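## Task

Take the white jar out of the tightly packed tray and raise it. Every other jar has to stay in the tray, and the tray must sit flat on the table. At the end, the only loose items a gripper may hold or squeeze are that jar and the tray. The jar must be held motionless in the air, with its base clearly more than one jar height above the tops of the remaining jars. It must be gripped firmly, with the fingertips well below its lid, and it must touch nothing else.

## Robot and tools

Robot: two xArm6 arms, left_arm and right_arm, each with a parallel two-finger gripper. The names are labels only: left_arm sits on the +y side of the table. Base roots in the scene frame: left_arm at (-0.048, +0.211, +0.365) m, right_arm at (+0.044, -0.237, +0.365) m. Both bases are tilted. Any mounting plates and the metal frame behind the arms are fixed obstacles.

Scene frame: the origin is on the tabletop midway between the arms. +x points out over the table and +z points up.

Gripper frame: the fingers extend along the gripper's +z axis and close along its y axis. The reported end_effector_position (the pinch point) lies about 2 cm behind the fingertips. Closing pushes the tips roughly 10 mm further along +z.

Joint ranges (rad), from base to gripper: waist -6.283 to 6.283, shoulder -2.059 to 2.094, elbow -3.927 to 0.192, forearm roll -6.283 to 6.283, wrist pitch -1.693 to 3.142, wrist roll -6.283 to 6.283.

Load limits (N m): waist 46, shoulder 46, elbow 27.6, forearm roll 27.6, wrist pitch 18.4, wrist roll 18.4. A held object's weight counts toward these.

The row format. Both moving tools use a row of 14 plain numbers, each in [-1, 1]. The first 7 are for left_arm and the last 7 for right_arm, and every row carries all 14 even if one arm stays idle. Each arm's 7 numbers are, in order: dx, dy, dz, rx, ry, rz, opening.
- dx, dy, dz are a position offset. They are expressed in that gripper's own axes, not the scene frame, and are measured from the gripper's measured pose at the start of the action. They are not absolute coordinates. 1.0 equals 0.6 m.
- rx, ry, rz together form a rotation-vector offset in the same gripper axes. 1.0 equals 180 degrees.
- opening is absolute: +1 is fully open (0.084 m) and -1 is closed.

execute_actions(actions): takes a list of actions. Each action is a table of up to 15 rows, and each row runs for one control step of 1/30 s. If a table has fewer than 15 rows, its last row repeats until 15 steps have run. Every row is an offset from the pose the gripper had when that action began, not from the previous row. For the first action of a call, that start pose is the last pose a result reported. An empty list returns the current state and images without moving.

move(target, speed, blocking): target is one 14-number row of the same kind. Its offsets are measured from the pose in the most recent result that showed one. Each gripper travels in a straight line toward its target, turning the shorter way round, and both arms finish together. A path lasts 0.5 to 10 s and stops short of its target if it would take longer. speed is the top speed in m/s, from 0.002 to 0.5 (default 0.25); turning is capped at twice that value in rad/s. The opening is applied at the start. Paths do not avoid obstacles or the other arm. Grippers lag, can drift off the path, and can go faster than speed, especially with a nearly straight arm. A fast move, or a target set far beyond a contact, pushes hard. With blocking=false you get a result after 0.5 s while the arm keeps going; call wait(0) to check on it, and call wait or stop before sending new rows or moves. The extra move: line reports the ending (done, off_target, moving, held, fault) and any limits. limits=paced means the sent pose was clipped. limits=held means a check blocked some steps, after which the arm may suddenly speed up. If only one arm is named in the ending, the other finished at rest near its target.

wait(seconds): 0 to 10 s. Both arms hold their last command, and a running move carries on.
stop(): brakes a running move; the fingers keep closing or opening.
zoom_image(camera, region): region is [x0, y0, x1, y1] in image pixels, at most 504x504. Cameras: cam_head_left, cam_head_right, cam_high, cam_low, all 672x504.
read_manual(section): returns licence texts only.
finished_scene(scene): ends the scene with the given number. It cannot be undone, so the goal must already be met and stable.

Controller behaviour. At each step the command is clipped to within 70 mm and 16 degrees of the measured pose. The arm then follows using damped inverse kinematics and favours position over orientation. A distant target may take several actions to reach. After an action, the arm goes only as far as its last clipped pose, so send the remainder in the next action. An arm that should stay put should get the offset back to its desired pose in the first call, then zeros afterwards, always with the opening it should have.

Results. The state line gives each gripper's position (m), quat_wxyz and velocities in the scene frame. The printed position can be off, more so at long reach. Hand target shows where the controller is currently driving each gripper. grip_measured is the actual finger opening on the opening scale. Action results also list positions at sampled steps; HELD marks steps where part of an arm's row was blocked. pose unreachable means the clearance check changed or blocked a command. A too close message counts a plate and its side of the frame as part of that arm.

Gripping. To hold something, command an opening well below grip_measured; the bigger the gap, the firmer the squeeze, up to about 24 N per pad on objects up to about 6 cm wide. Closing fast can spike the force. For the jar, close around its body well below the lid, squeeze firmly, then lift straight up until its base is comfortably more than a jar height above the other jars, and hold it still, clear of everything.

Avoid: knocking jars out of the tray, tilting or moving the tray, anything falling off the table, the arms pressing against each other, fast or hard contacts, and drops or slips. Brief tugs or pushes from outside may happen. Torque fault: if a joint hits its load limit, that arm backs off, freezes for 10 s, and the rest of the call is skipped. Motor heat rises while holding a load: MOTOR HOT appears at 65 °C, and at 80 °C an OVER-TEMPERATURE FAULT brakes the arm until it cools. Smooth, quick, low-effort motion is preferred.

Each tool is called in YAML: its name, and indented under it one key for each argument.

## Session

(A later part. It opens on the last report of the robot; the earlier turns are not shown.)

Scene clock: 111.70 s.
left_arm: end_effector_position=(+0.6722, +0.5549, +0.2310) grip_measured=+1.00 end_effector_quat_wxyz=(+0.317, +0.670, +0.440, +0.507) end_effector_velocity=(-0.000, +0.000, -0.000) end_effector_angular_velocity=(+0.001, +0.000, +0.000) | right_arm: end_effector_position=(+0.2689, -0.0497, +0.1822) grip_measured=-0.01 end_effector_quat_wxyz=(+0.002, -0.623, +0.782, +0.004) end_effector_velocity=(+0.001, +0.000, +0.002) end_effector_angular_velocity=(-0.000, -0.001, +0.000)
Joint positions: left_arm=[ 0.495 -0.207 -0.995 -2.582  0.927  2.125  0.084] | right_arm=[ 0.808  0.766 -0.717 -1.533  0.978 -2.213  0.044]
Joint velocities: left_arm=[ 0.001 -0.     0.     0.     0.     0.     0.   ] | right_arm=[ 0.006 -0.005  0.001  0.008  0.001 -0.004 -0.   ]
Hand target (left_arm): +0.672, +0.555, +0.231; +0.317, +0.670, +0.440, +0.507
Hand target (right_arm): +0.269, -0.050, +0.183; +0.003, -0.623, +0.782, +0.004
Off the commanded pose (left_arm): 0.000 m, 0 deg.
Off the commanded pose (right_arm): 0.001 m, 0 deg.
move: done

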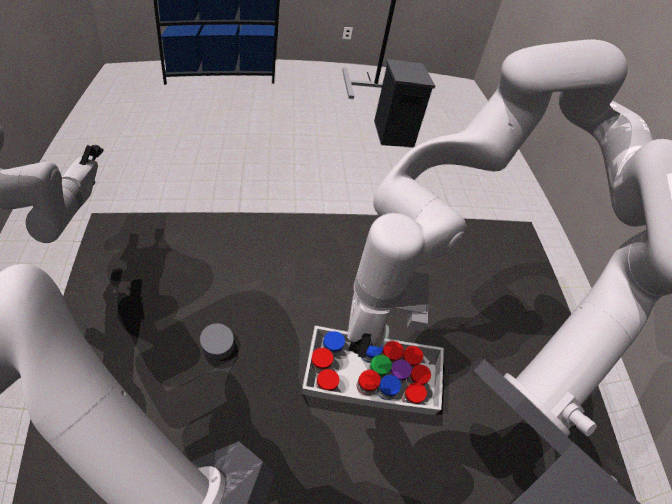

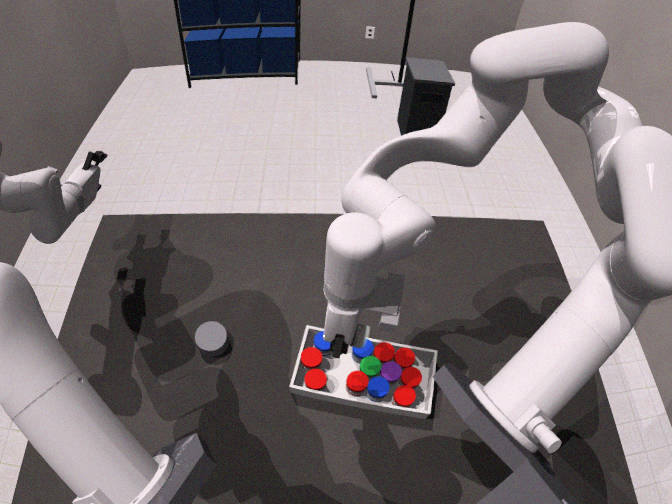

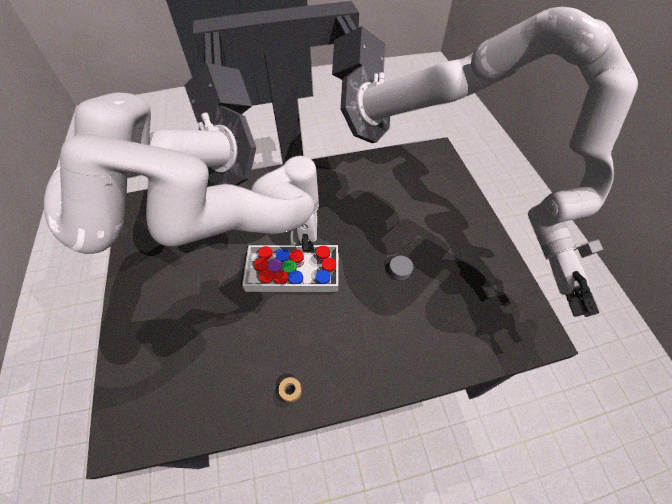

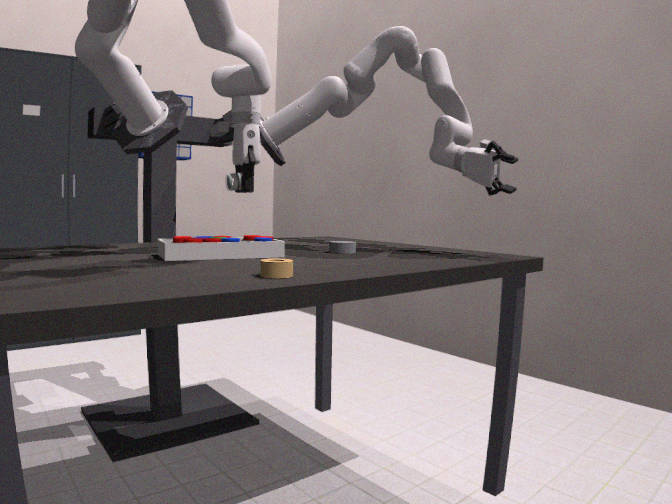

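zoom_image:
  camera: "cam_low"
  region: [210,150,280,210]

zoom_image:
  camera: "cam_head_right"
  region: [290,300,400,410]

wait:
  seconds: 0

zoom_image:
  camera: "cam_low"
  region: [210,150,280,210]

Region (210, 150, 280, 210) of cam_low's 672x504 image, scaled by 7.200, with more detail than that image has; it fills the top 432 rows of this view, and the rest is white.

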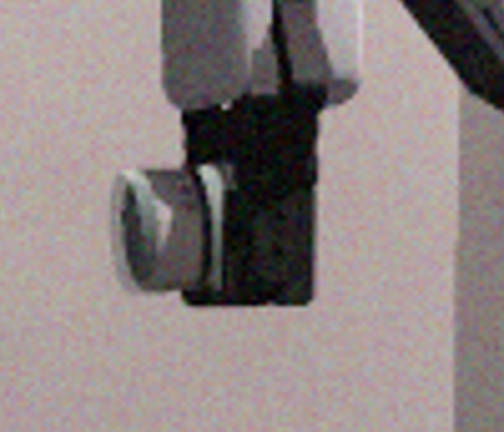

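Region (290, 300, 400, 410) of cam_head_right's 672x504 image, scaled by 4.582, with more detail than that image has.

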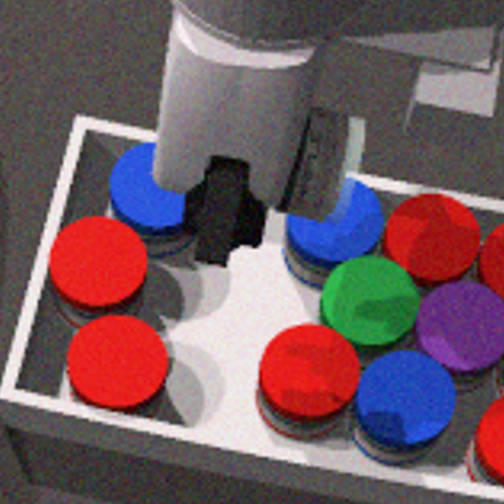

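Scene clock: 114.67 s.
left_arm: end_effector_position=(+0.6722, +0.5549, +0.2310) grip_measured=+1.00 end_effector_quat_wxyz=(+0.317, +0.670, +0.440, +0.507) end_effector_velocity=(-0.000, -0.000, -0.000) end_effector_angular_velocity=(-0.001, +0.001, -0.000) | right_arm: end_effector_position=(+0.2691, -0.0496, +0.1826) grip_measured=-0.01 end_effector_quat_wxyz=(+0.003, -0.623, +0.782, +0.004) end_effector_velocity=(+0.001, +0.000, +0.000) end_effector_angular_velocity=(+0.001, -0.000, -0.000)
Joint positions: left_arm=[ 0.495 -0.207 -0.995 -2.582  0.927  2.125  0.084] | right_arm=[ 0.809  0.765 -0.717 -1.532  0.978 -2.213  0.044]
Joint velocities: left_arm=[ 0.     0.     0.     0.001 -0.    -0.001  0.   ] | right_arm=[ 0.    -0.    -0.001  0.    -0.    -0.001 -0.   ]
Hand target (left_arm): +0.672, +0.555, +0.231; +0.317, +0.670, +0.440, +0.507
Hand target (right_arm): +0.269, -0.050, +0.183; +0.003, -0.623, +0.782, +0.004
Off the commanded pose (left_arm): 0.000 m, 0 deg.
Off the commanded pose (right_arm): 0.001 m, 0 deg.

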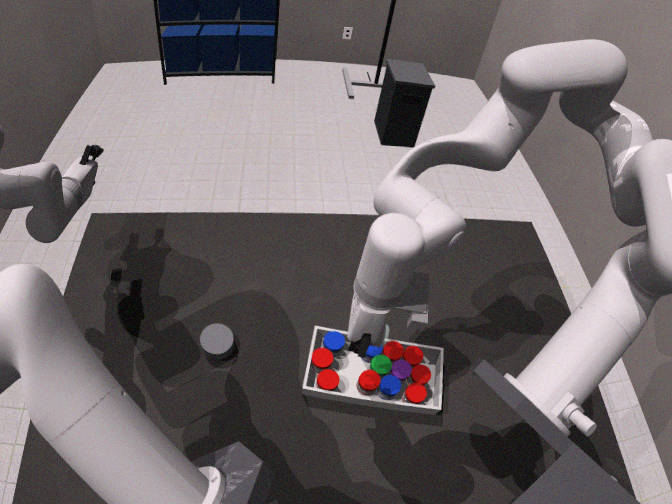

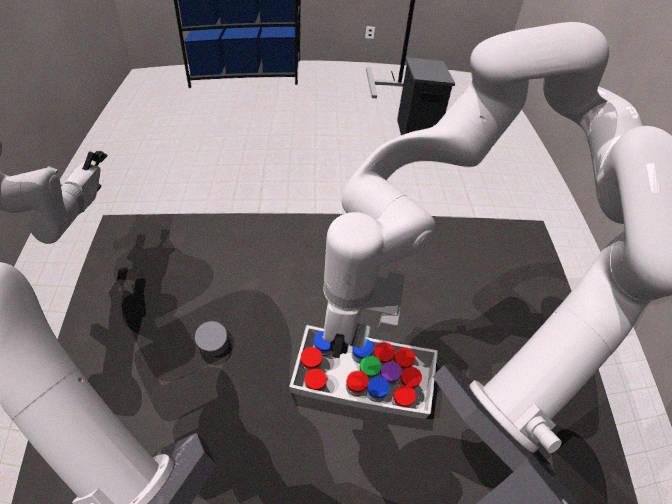

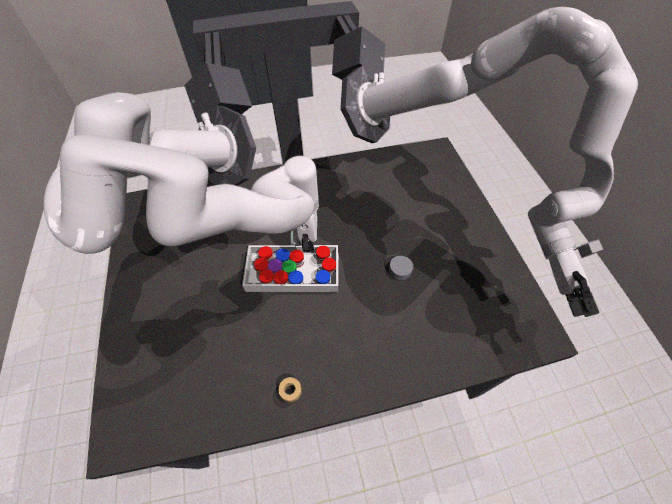

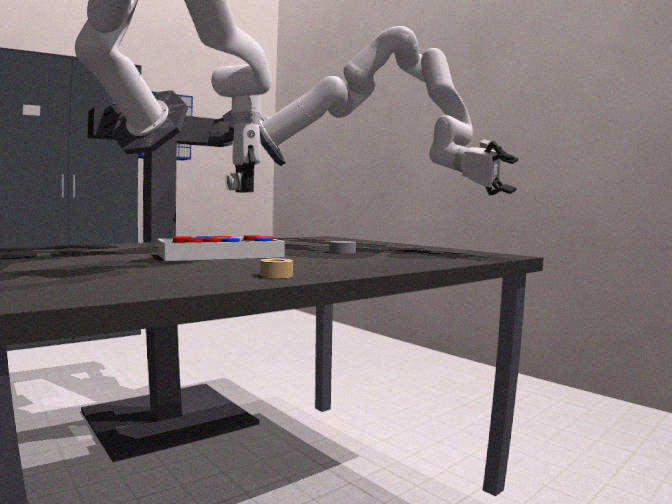

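Region (210, 150, 280, 210) of cam_low's 672x504 image, scaled by 7.200, with more detail than that image has; it fills the top 432 rows of this view, and the rest is white.

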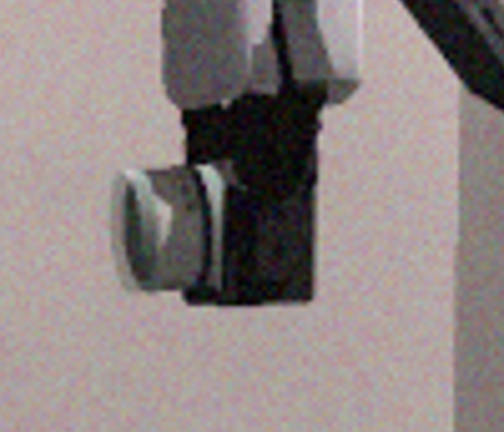

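move:
  target: [0,0,0,0,0,0,1,0,-0.26,0.13,0,0,0,-1]
  speed: 0.15

move:
  target: [0,0,0,0,0,0,1,0,0,0.138,0,0,0,-1]
  speed: 0.07

execute_actions:
  actions:
    - [[0,0,0,0,0,0,1,0,0,0,0,0,0,0.1]]
    - [[0,0,0,0,0,0,1,0,0,0,0,0,0,0.2]]
    - [[0,0,0,0,0,0,1,0.022,0,0,0,0,0,0.2]]
    - [[0,0,0,0,0,0,1,0.022,0,0,0,0,0,0.2]]

zoom_image:
  camera: "cam_low"
  region: [200,190,320,290]

zoom_image:
  camera: "cam_head_left"
  region: [310,250,430,350]

Scene clock: 126.97 s.
left_arm: end_effector_position=(+0.6722, +0.5549, +0.2310) grip_measured=+1.00 end_effector_quat_wxyz=(+0.317, +0.670, +0.440, +0.507) end_effector_velocity=(-0.000, -0.000, -0.000) end_effector_angular_velocity=(+0.001, +0.000, -0.001) | right_arm: end_effector_position=(+0.4207, -0.0838, +0.1040) grip_measured=-0.01 end_effector_quat_wxyz=(+0.003, -0.624, +0.782, +0.003) end_effector_velocity=(+0.005, -0.000, -0.001) end_effector_angular_velocity=(+0.000, -0.003, -0.004)
Joint positions: left_arm=[ 0.495 -0.207 -0.995 -2.582  0.927  2.125  0.084] | right_arm=[ 0.453  0.686 -0.944 -1.676  0.931 -2.582  0.044]
Joint velocities: left_arm=[-0.     0.    -0.     0.    -0.     0.001  0.   ] | right_arm=[-0.004  0.    -0.011  0.    -0.002 -0.007 -0.   ]
Hand target (left_arm): +0.672, +0.555, +0.231; +0.317, +0.670, +0.440, +0.507
Hand target (right_arm): +0.421, -0.084, +0.104; +0.003, -0.623, +0.782, +0.003
Off the commanded pose (left_arm): 0.000 m, 0 deg.
Off the commanded pose (right_arm): 0.000 m, 0 deg.
move: done

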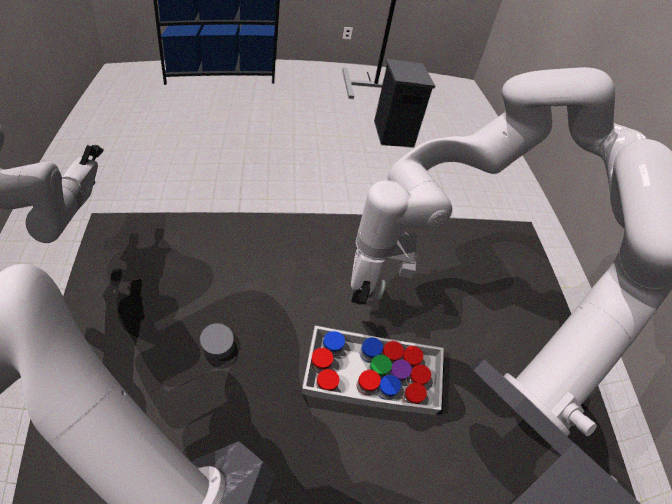

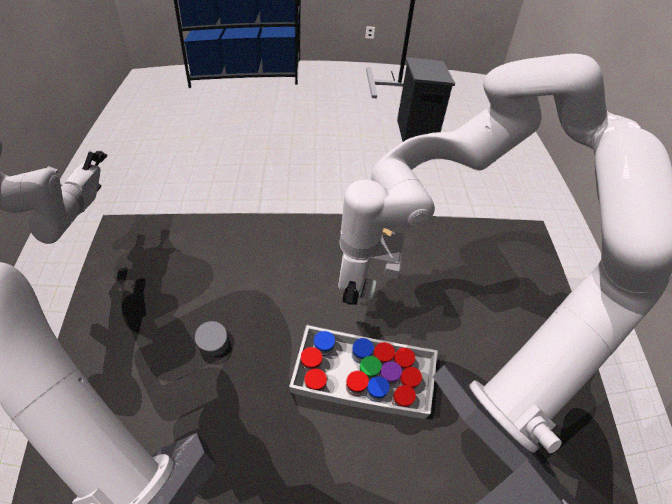

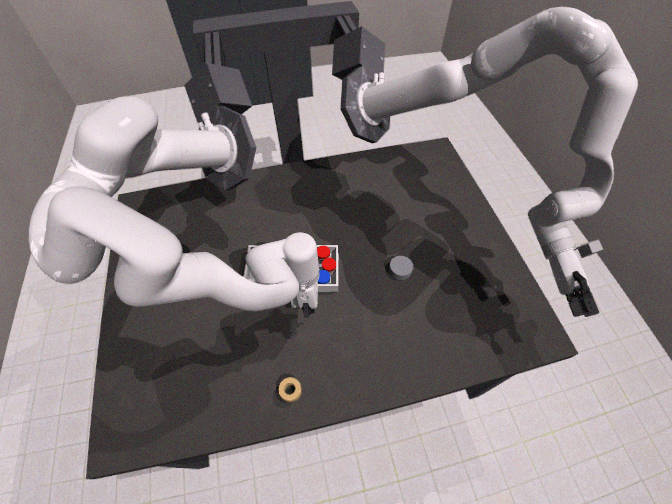

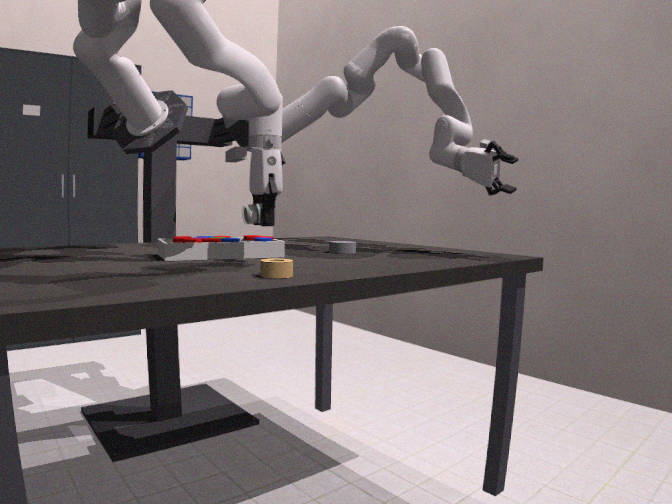

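Scene clock: 128.53 s.
left_arm: end_effector_position=(+0.6722, +0.5549, +0.2310) grip_measured=+1.00 end_effector_quat_wxyz=(+0.317, +0.670, +0.440, +0.507) end_effector_velocity=(-0.000, -0.001, -0.000) end_effector_angular_velocity=(-0.001, +0.000, -0.001) | right_arm: end_effector_position=(+0.4206, -0.0833, +0.0215) grip_measured=-0.01 end_effector_quat_wxyz=(+0.003, -0.624, +0.782, +0.003) end_effector_velocity=(+0.001, +0.000, -0.002) end_effector_angular_velocity=(+0.000, -0.001, +0.000)
Joint positions: left_arm=[ 0.495 -0.207 -0.995 -2.582  0.927  2.125  0.084] | right_arm=[ 0.292  0.869 -1.114 -1.848  0.894 -2.557  0.044]
Joint velocities: left_arm=[-0.001 -0.     0.001  0.    -0.    -0.001  0.   ] | right_arm=[-0.003  0.005 -0.006 -0.003 -0.001 -0.001  0.   ]
Hand target (left_arm): +0.672, +0.555, +0.231; +0.317, +0.670, +0.440, +0.507
Hand target (right_arm): +0.420, -0.083, +0.021; +0.003, -0.624, +0.782, +0.003
Off the commanded pose (left_arm): 0.000 m, 0 deg.
Off the commanded pose (right_arm): 0.000 m, 0 deg.
move: done

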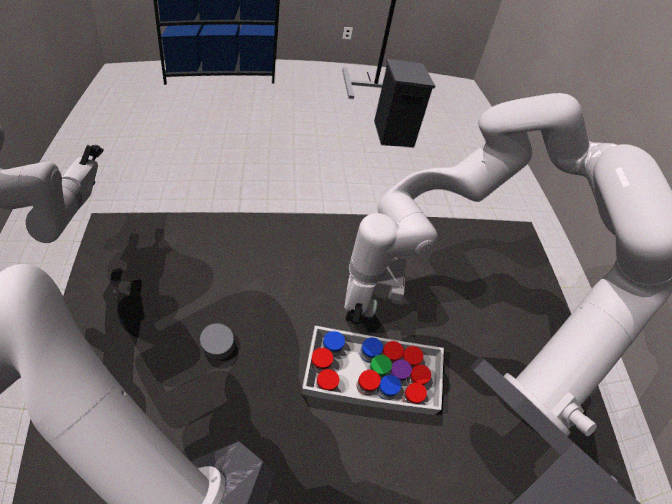

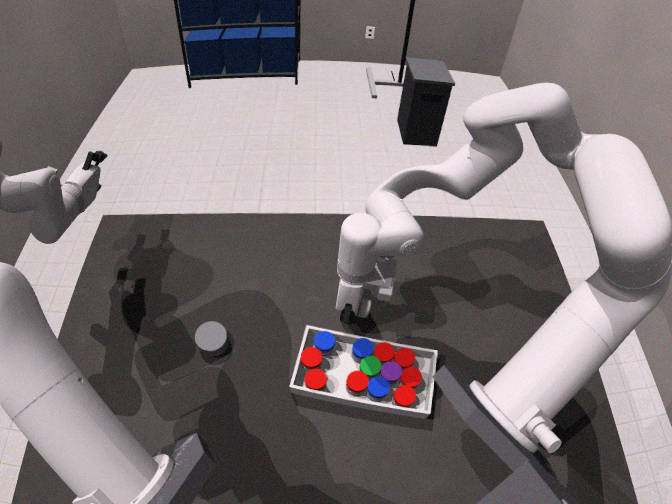

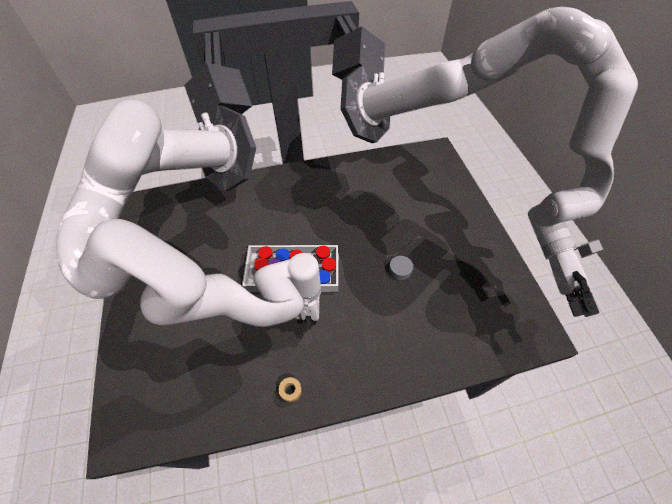

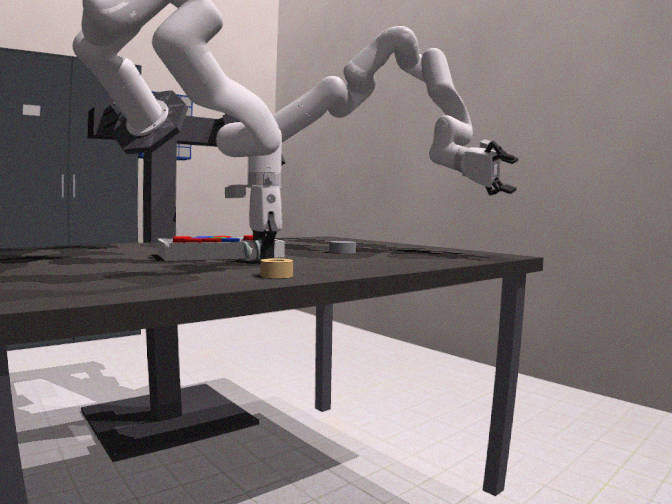

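Scene clock: 130.53 s.
left_arm: end_effector_position=(+0.6722, +0.5549, +0.2310) grip_measured=+1.00 end_effector_quat_wxyz=(+0.317, +0.670, +0.440, +0.507) end_effector_velocity=(-0.000, -0.000, -0.000) end_effector_angular_velocity=(-0.001, -0.000, -0.000) | right_arm: end_effector_position=(+0.4148, -0.1087, +0.0214) grip_measured=+0.19 end_effector_quat_wxyz=(+0.003, -0.624, +0.782, +0.003) end_effector_velocity=(-0.001, -0.001, +0.000) end_effector_angular_velocity=(+0.001, +0.000, +0.001)
Joint positions: left_arm=[ 0.495 -0.207 -0.995 -2.582  0.927  2.125  0.084] | right_arm=[ 0.25   0.805 -1.041 -1.898  0.887 -2.542  0.052]
Joint velocities: left_arm=[-0.     0.     0.     0.     0.    -0.001  0.   ] | right_arm=[-0.001 -0.003  0.004 -0.002 -0.001  0.001  0.   ]
Hand target (left_arm): +0.672, +0.555, +0.231; +0.317, +0.670, +0.440, +0.507
Hand target (right_arm): +0.415, -0.109, +0.021; +0.003, -0.624, +0.782, +0.003
Off the commanded pose (left_arm): 0.000 m, 0 deg.
Off the commanded pose (right_arm): 0.000 m, 0 deg.
Step readings (end_effector_position; steps 1 to 15: 1st action; 16 to 30: 2nd action; 31 to 45: 3rd action; 46 to 60: 4th action):
0: left_arm (+0.6722, +0.5549, +0.2310) | right_arm (+0.4206, -0.0833, +0.0215)
1: left_arm (+0.6722, +0.5549, +0.2310) | right_arm (+0.4206, -0.0833, +0.0214)
2: left_arm (+0.6722, +0.5549, +0.2310) | right_arm (+0.4206, -0.0833, +0.0214)
4: left_arm (+0.6722, +0.5549, +0.2310) | right_arm (+0.4206, -0.0833, +0.0216)
8: left_arm (+0.6722, +0.5549, +0.2310) | right_arm (+0.4206, -0.0833, +0.0216)
15: left_arm (+0.6722, +0.5549, +0.2310) | right_arm (+0.4206, -0.0833, +0.0215)
16: left_arm (+0.6722, +0.5549, +0.2310) | right_arm (+0.4206, -0.0833, +0.0215)
17: left_arm (+0.6722, +0.5549, +0.2310) | right_arm (+0.4206, -0.0833, +0.0215)
19: left_arm (+0.6722, +0.5549, +0.2310) | right_arm (+0.4206, -0.0833, +0.0215)
23: left_arm (+0.6722, +0.5549, +0.2310) | right_arm (+0.4206, -0.0833, +0.0215)
30: left_arm (+0.6722, +0.5549, +0.2310) | right_arm (+0.4206, -0.0833, +0.0215)
31: left_arm (+0.6722, +0.5549, +0.2310) | right_arm (+0.4206, -0.0833, +0.0215)
32: left_arm (+0.6722, +0.5549, +0.2310) | right_arm (+0.4203, -0.0841, +0.0216)
34: left_arm (+0.6722, +0.5549, +0.2310) | right_arm (+0.4187, -0.0900, +0.0215)
38: left_arm (+0.6722, +0.5549, +0.2310) | right_arm (+0.4181, -0.0954, +0.0212)
45: left_arm (+0.6722, +0.5549, +0.2310) | right_arm (+0.4177, -0.0960, +0.0214)
46: left_arm (+0.6722, +0.5549, +0.2310) | right_arm (+0.4177, -0.0961, +0.0214)
47: left_arm (+0.6722, +0.5549, +0.2310) | right_arm (+0.4174, -0.0968, +0.0215)
49: left_arm (+0.6722, +0.5549, +0.2310) | right_arm (+0.4158, -0.1028, +0.0214)
53: left_arm (+0.6722, +0.5549, +0.2310) | right_arm (+0.4152, -0.1081, +0.0211)
60: end_effector_position above

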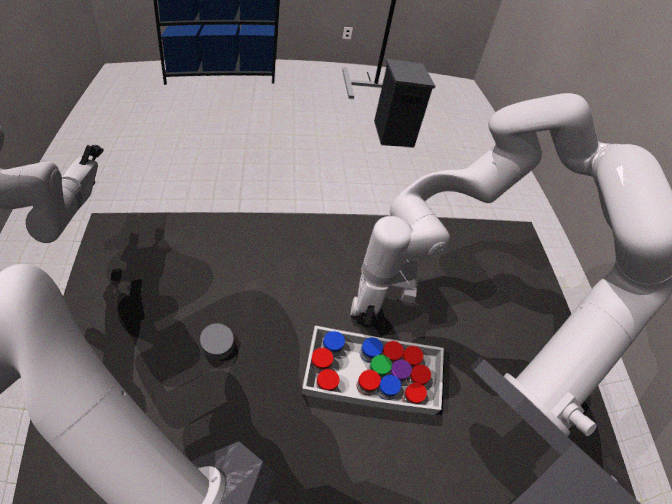

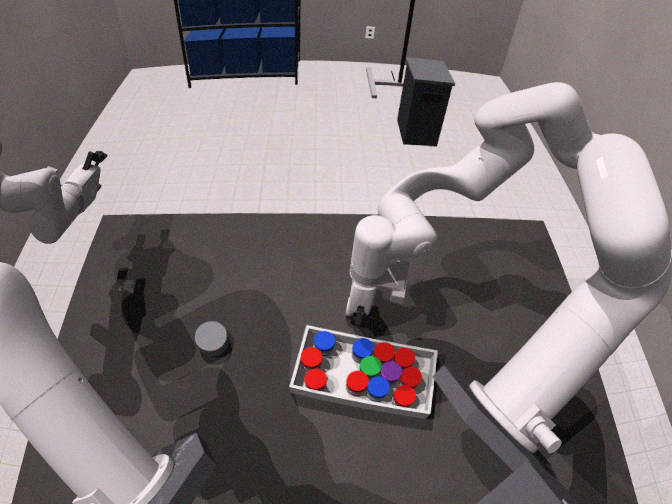

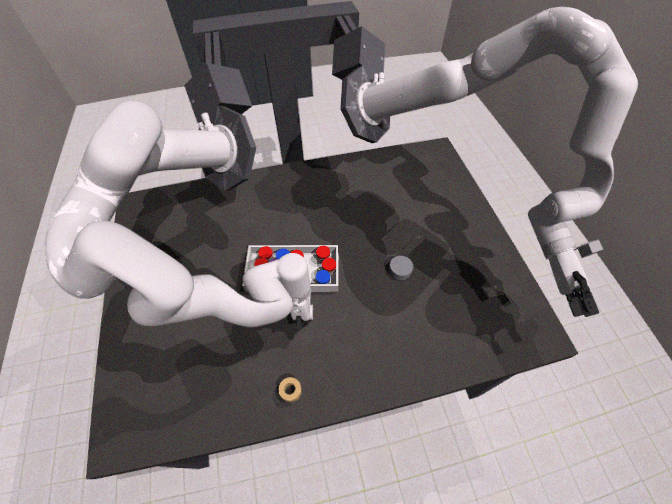

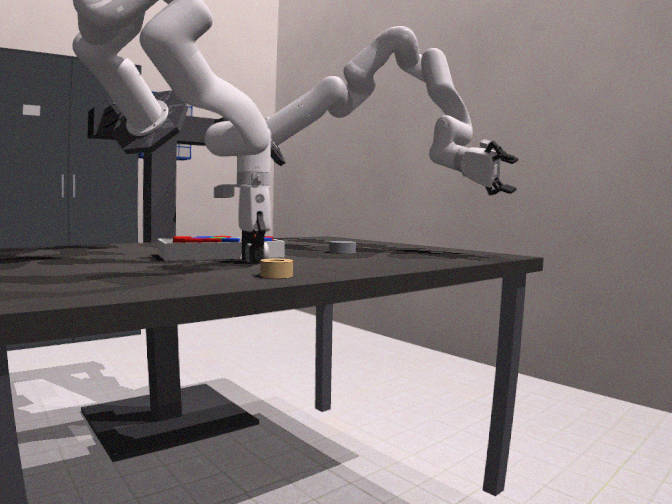

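Region (200, 190, 320, 290) of cam_low's 672x504 image, scaled by 4.200, with more detail than that image has.

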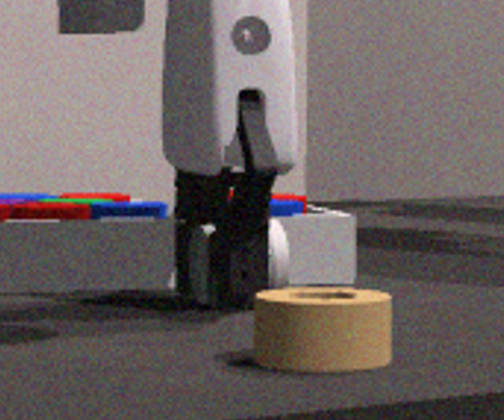

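Region (310, 250, 430, 350) of cam_head_left's 672x504 image, scaled by 4.200, with more detail than that image has.

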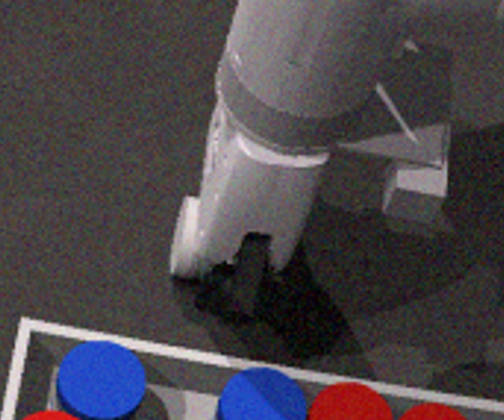

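move:
  target: [0,0,0,0,0,0,1,0,0,0,0,0,0,-0.4]

move:
  target: [0,0,0,0,0,0,1,-0.1,-0.05,-0.3,0,-0.35,0,-1]

zoom_image:
  camera: "cam_low"
  region: [170,100,350,280]

Scene clock: 134.53 s.
left_arm: end_effector_position=(+0.6722, +0.5549, +0.2310) grip_measured=+1.00 end_effector_quat_wxyz=(+0.317, +0.670, +0.440, +0.507) end_effector_velocity=(-0.000, +0.000, -0.001) end_effector_angular_velocity=(-0.000, +0.001, -0.000) | right_arm: end_effector_position=(+0.4148, -0.1088, +0.0214) grip_measured=-0.04 end_effector_quat_wxyz=(+0.003, -0.624, +0.782, +0.003) end_effector_velocity=(-0.000, +0.000, +0.000) end_effector_angular_velocity=(+0.001, +0.001, +0.001)
Joint positions: left_arm=[ 0.495 -0.207 -0.995 -2.582  0.927  2.125  0.084] | right_arm=[ 0.25   0.805 -1.041 -1.898  0.888 -2.542  0.042]
Joint velocities: left_arm=[ 0.001  0.001 -0.001  0.     0.    -0.     0.   ] | right_arm=[-0.     0.     0.001 -0.    -0.001 -0.    -0.   ]
Hand target (left_arm): +0.672, +0.555, +0.231; +0.317, +0.670, +0.440, +0.507
Hand target (right_arm): +0.415, -0.109, +0.021; +0.003, -0.624, +0.782, +0.003
Off the commanded pose (left_arm): 0.000 m, 0 deg.
Off the commanded pose (right_arm): 0.000 m, 0 deg.
move: done

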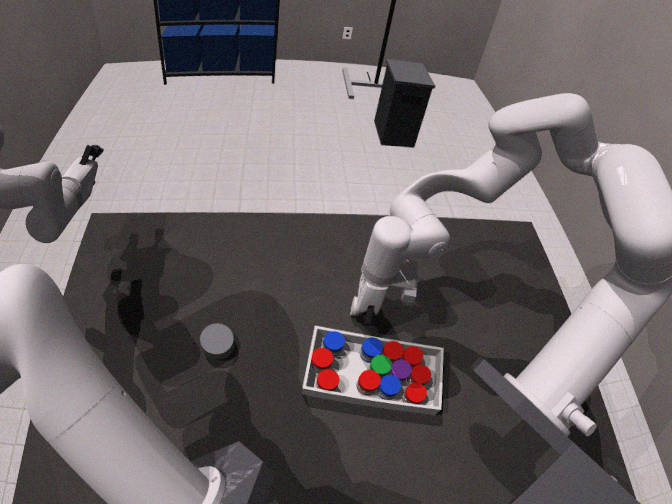

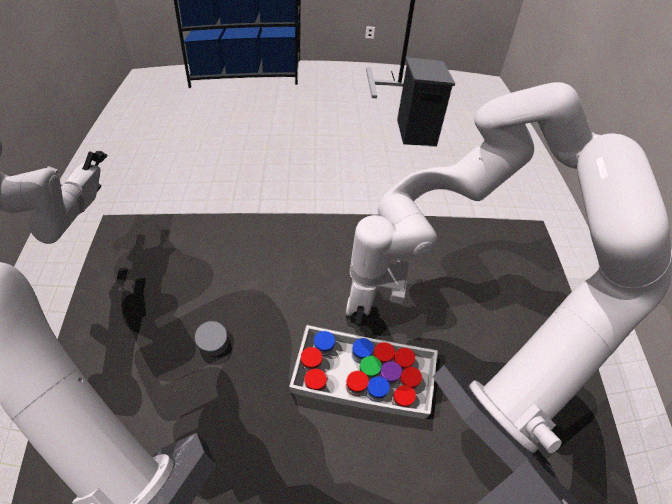

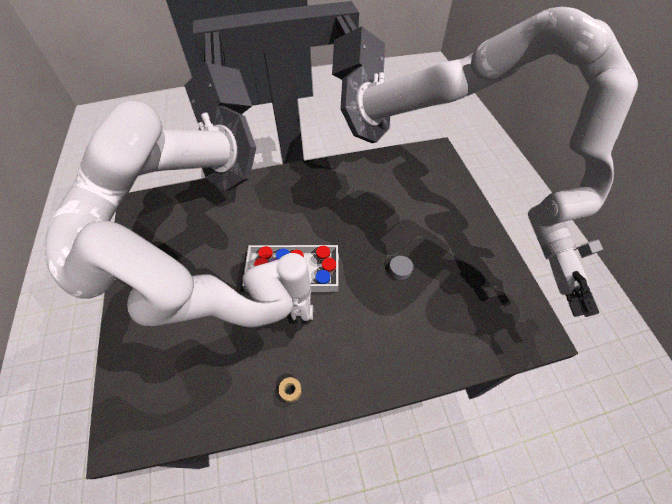

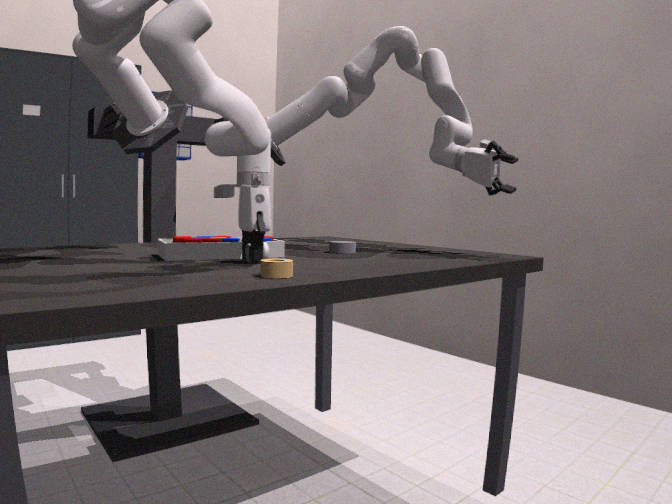

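Scene clock: 137.43 s.
left_arm: end_effector_position=(+0.6722, +0.5549, +0.2310) grip_measured=+1.00 end_effector_quat_wxyz=(+0.317, +0.670, +0.440, +0.507) end_effector_velocity=(-0.000, -0.000, -0.000) end_effector_angular_velocity=(-0.001, +0.000, -0.001) | right_arm: end_effector_position=(+0.4571, -0.0585, +0.2016) grip_measured=-0.04 end_effector_quat_wxyz=(-0.409, +0.531, -0.665, -0.329) end_effector_velocity=(+0.000, +0.000, +0.000) end_effector_angular_velocity=(+0.012, +0.001, +0.003)
Joint positions: left_arm=[ 0.495 -0.207 -0.995 -2.582  0.927  2.125  0.084] | right_arm=[ 0.279  0.364 -0.767 -3.838  0.396 -0.816  0.042]
Joint velocities: left_arm=[-0.     0.001  0.     0.001  0.001 -0.     0.   ] | right_arm=[-0.003 -0.     0.001 -0.034  0.006  0.031 -0.   ]
Hand target (left_arm): +0.672, +0.555, +0.231; +0.317, +0.670, +0.440, +0.507
Hand target (right_arm): +0.457, -0.059, +0.202; +0.409, -0.531, +0.665, +0.330
Off the commanded pose (left_arm): 0.000 m, 0 deg.
Off the commanded pose (right_arm): 0.000 m, 0 deg.
move: done

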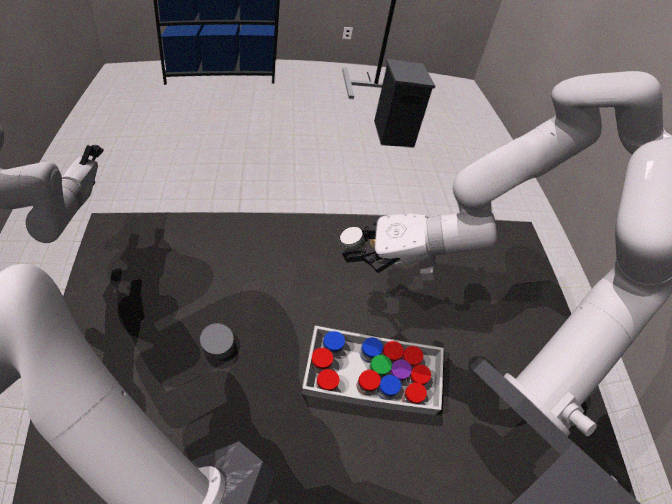

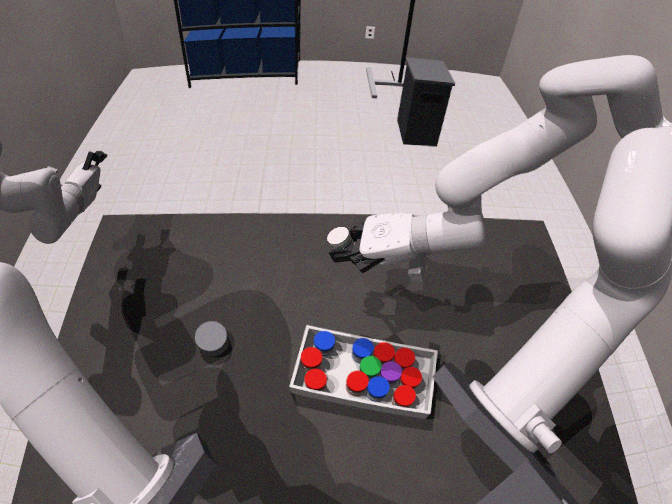

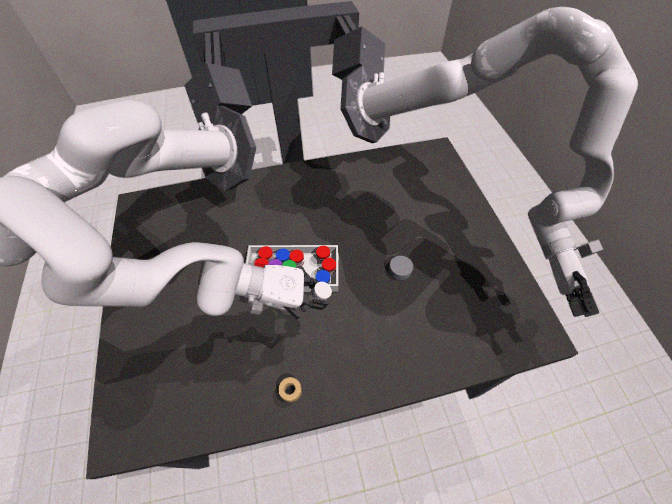

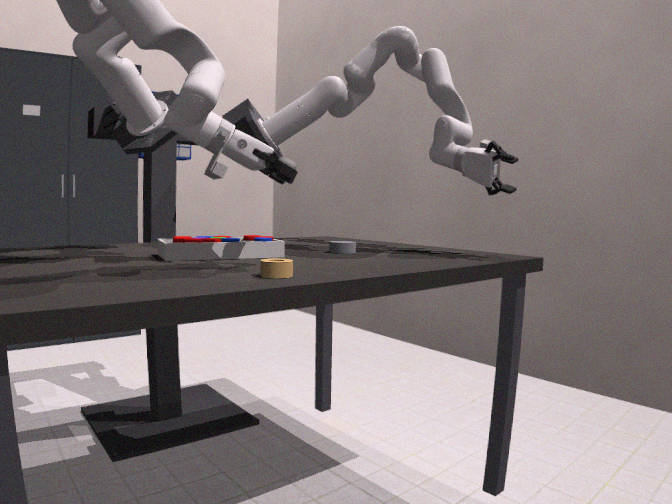

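Region (170, 100, 350, 280) of cam_low's 672x504 image, scaled by 2.800, with more detail than that image has.

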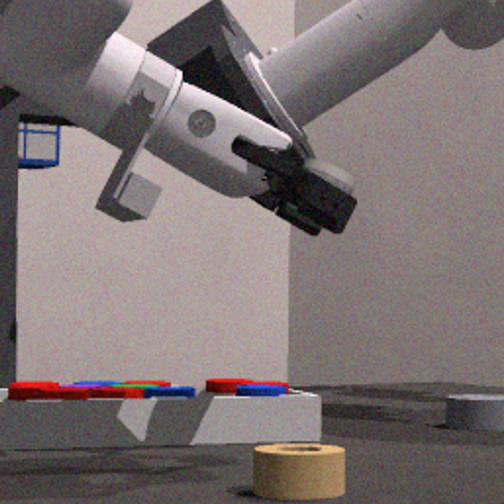

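finished_scene:
  scene: 1

The scene is finished: the task was done.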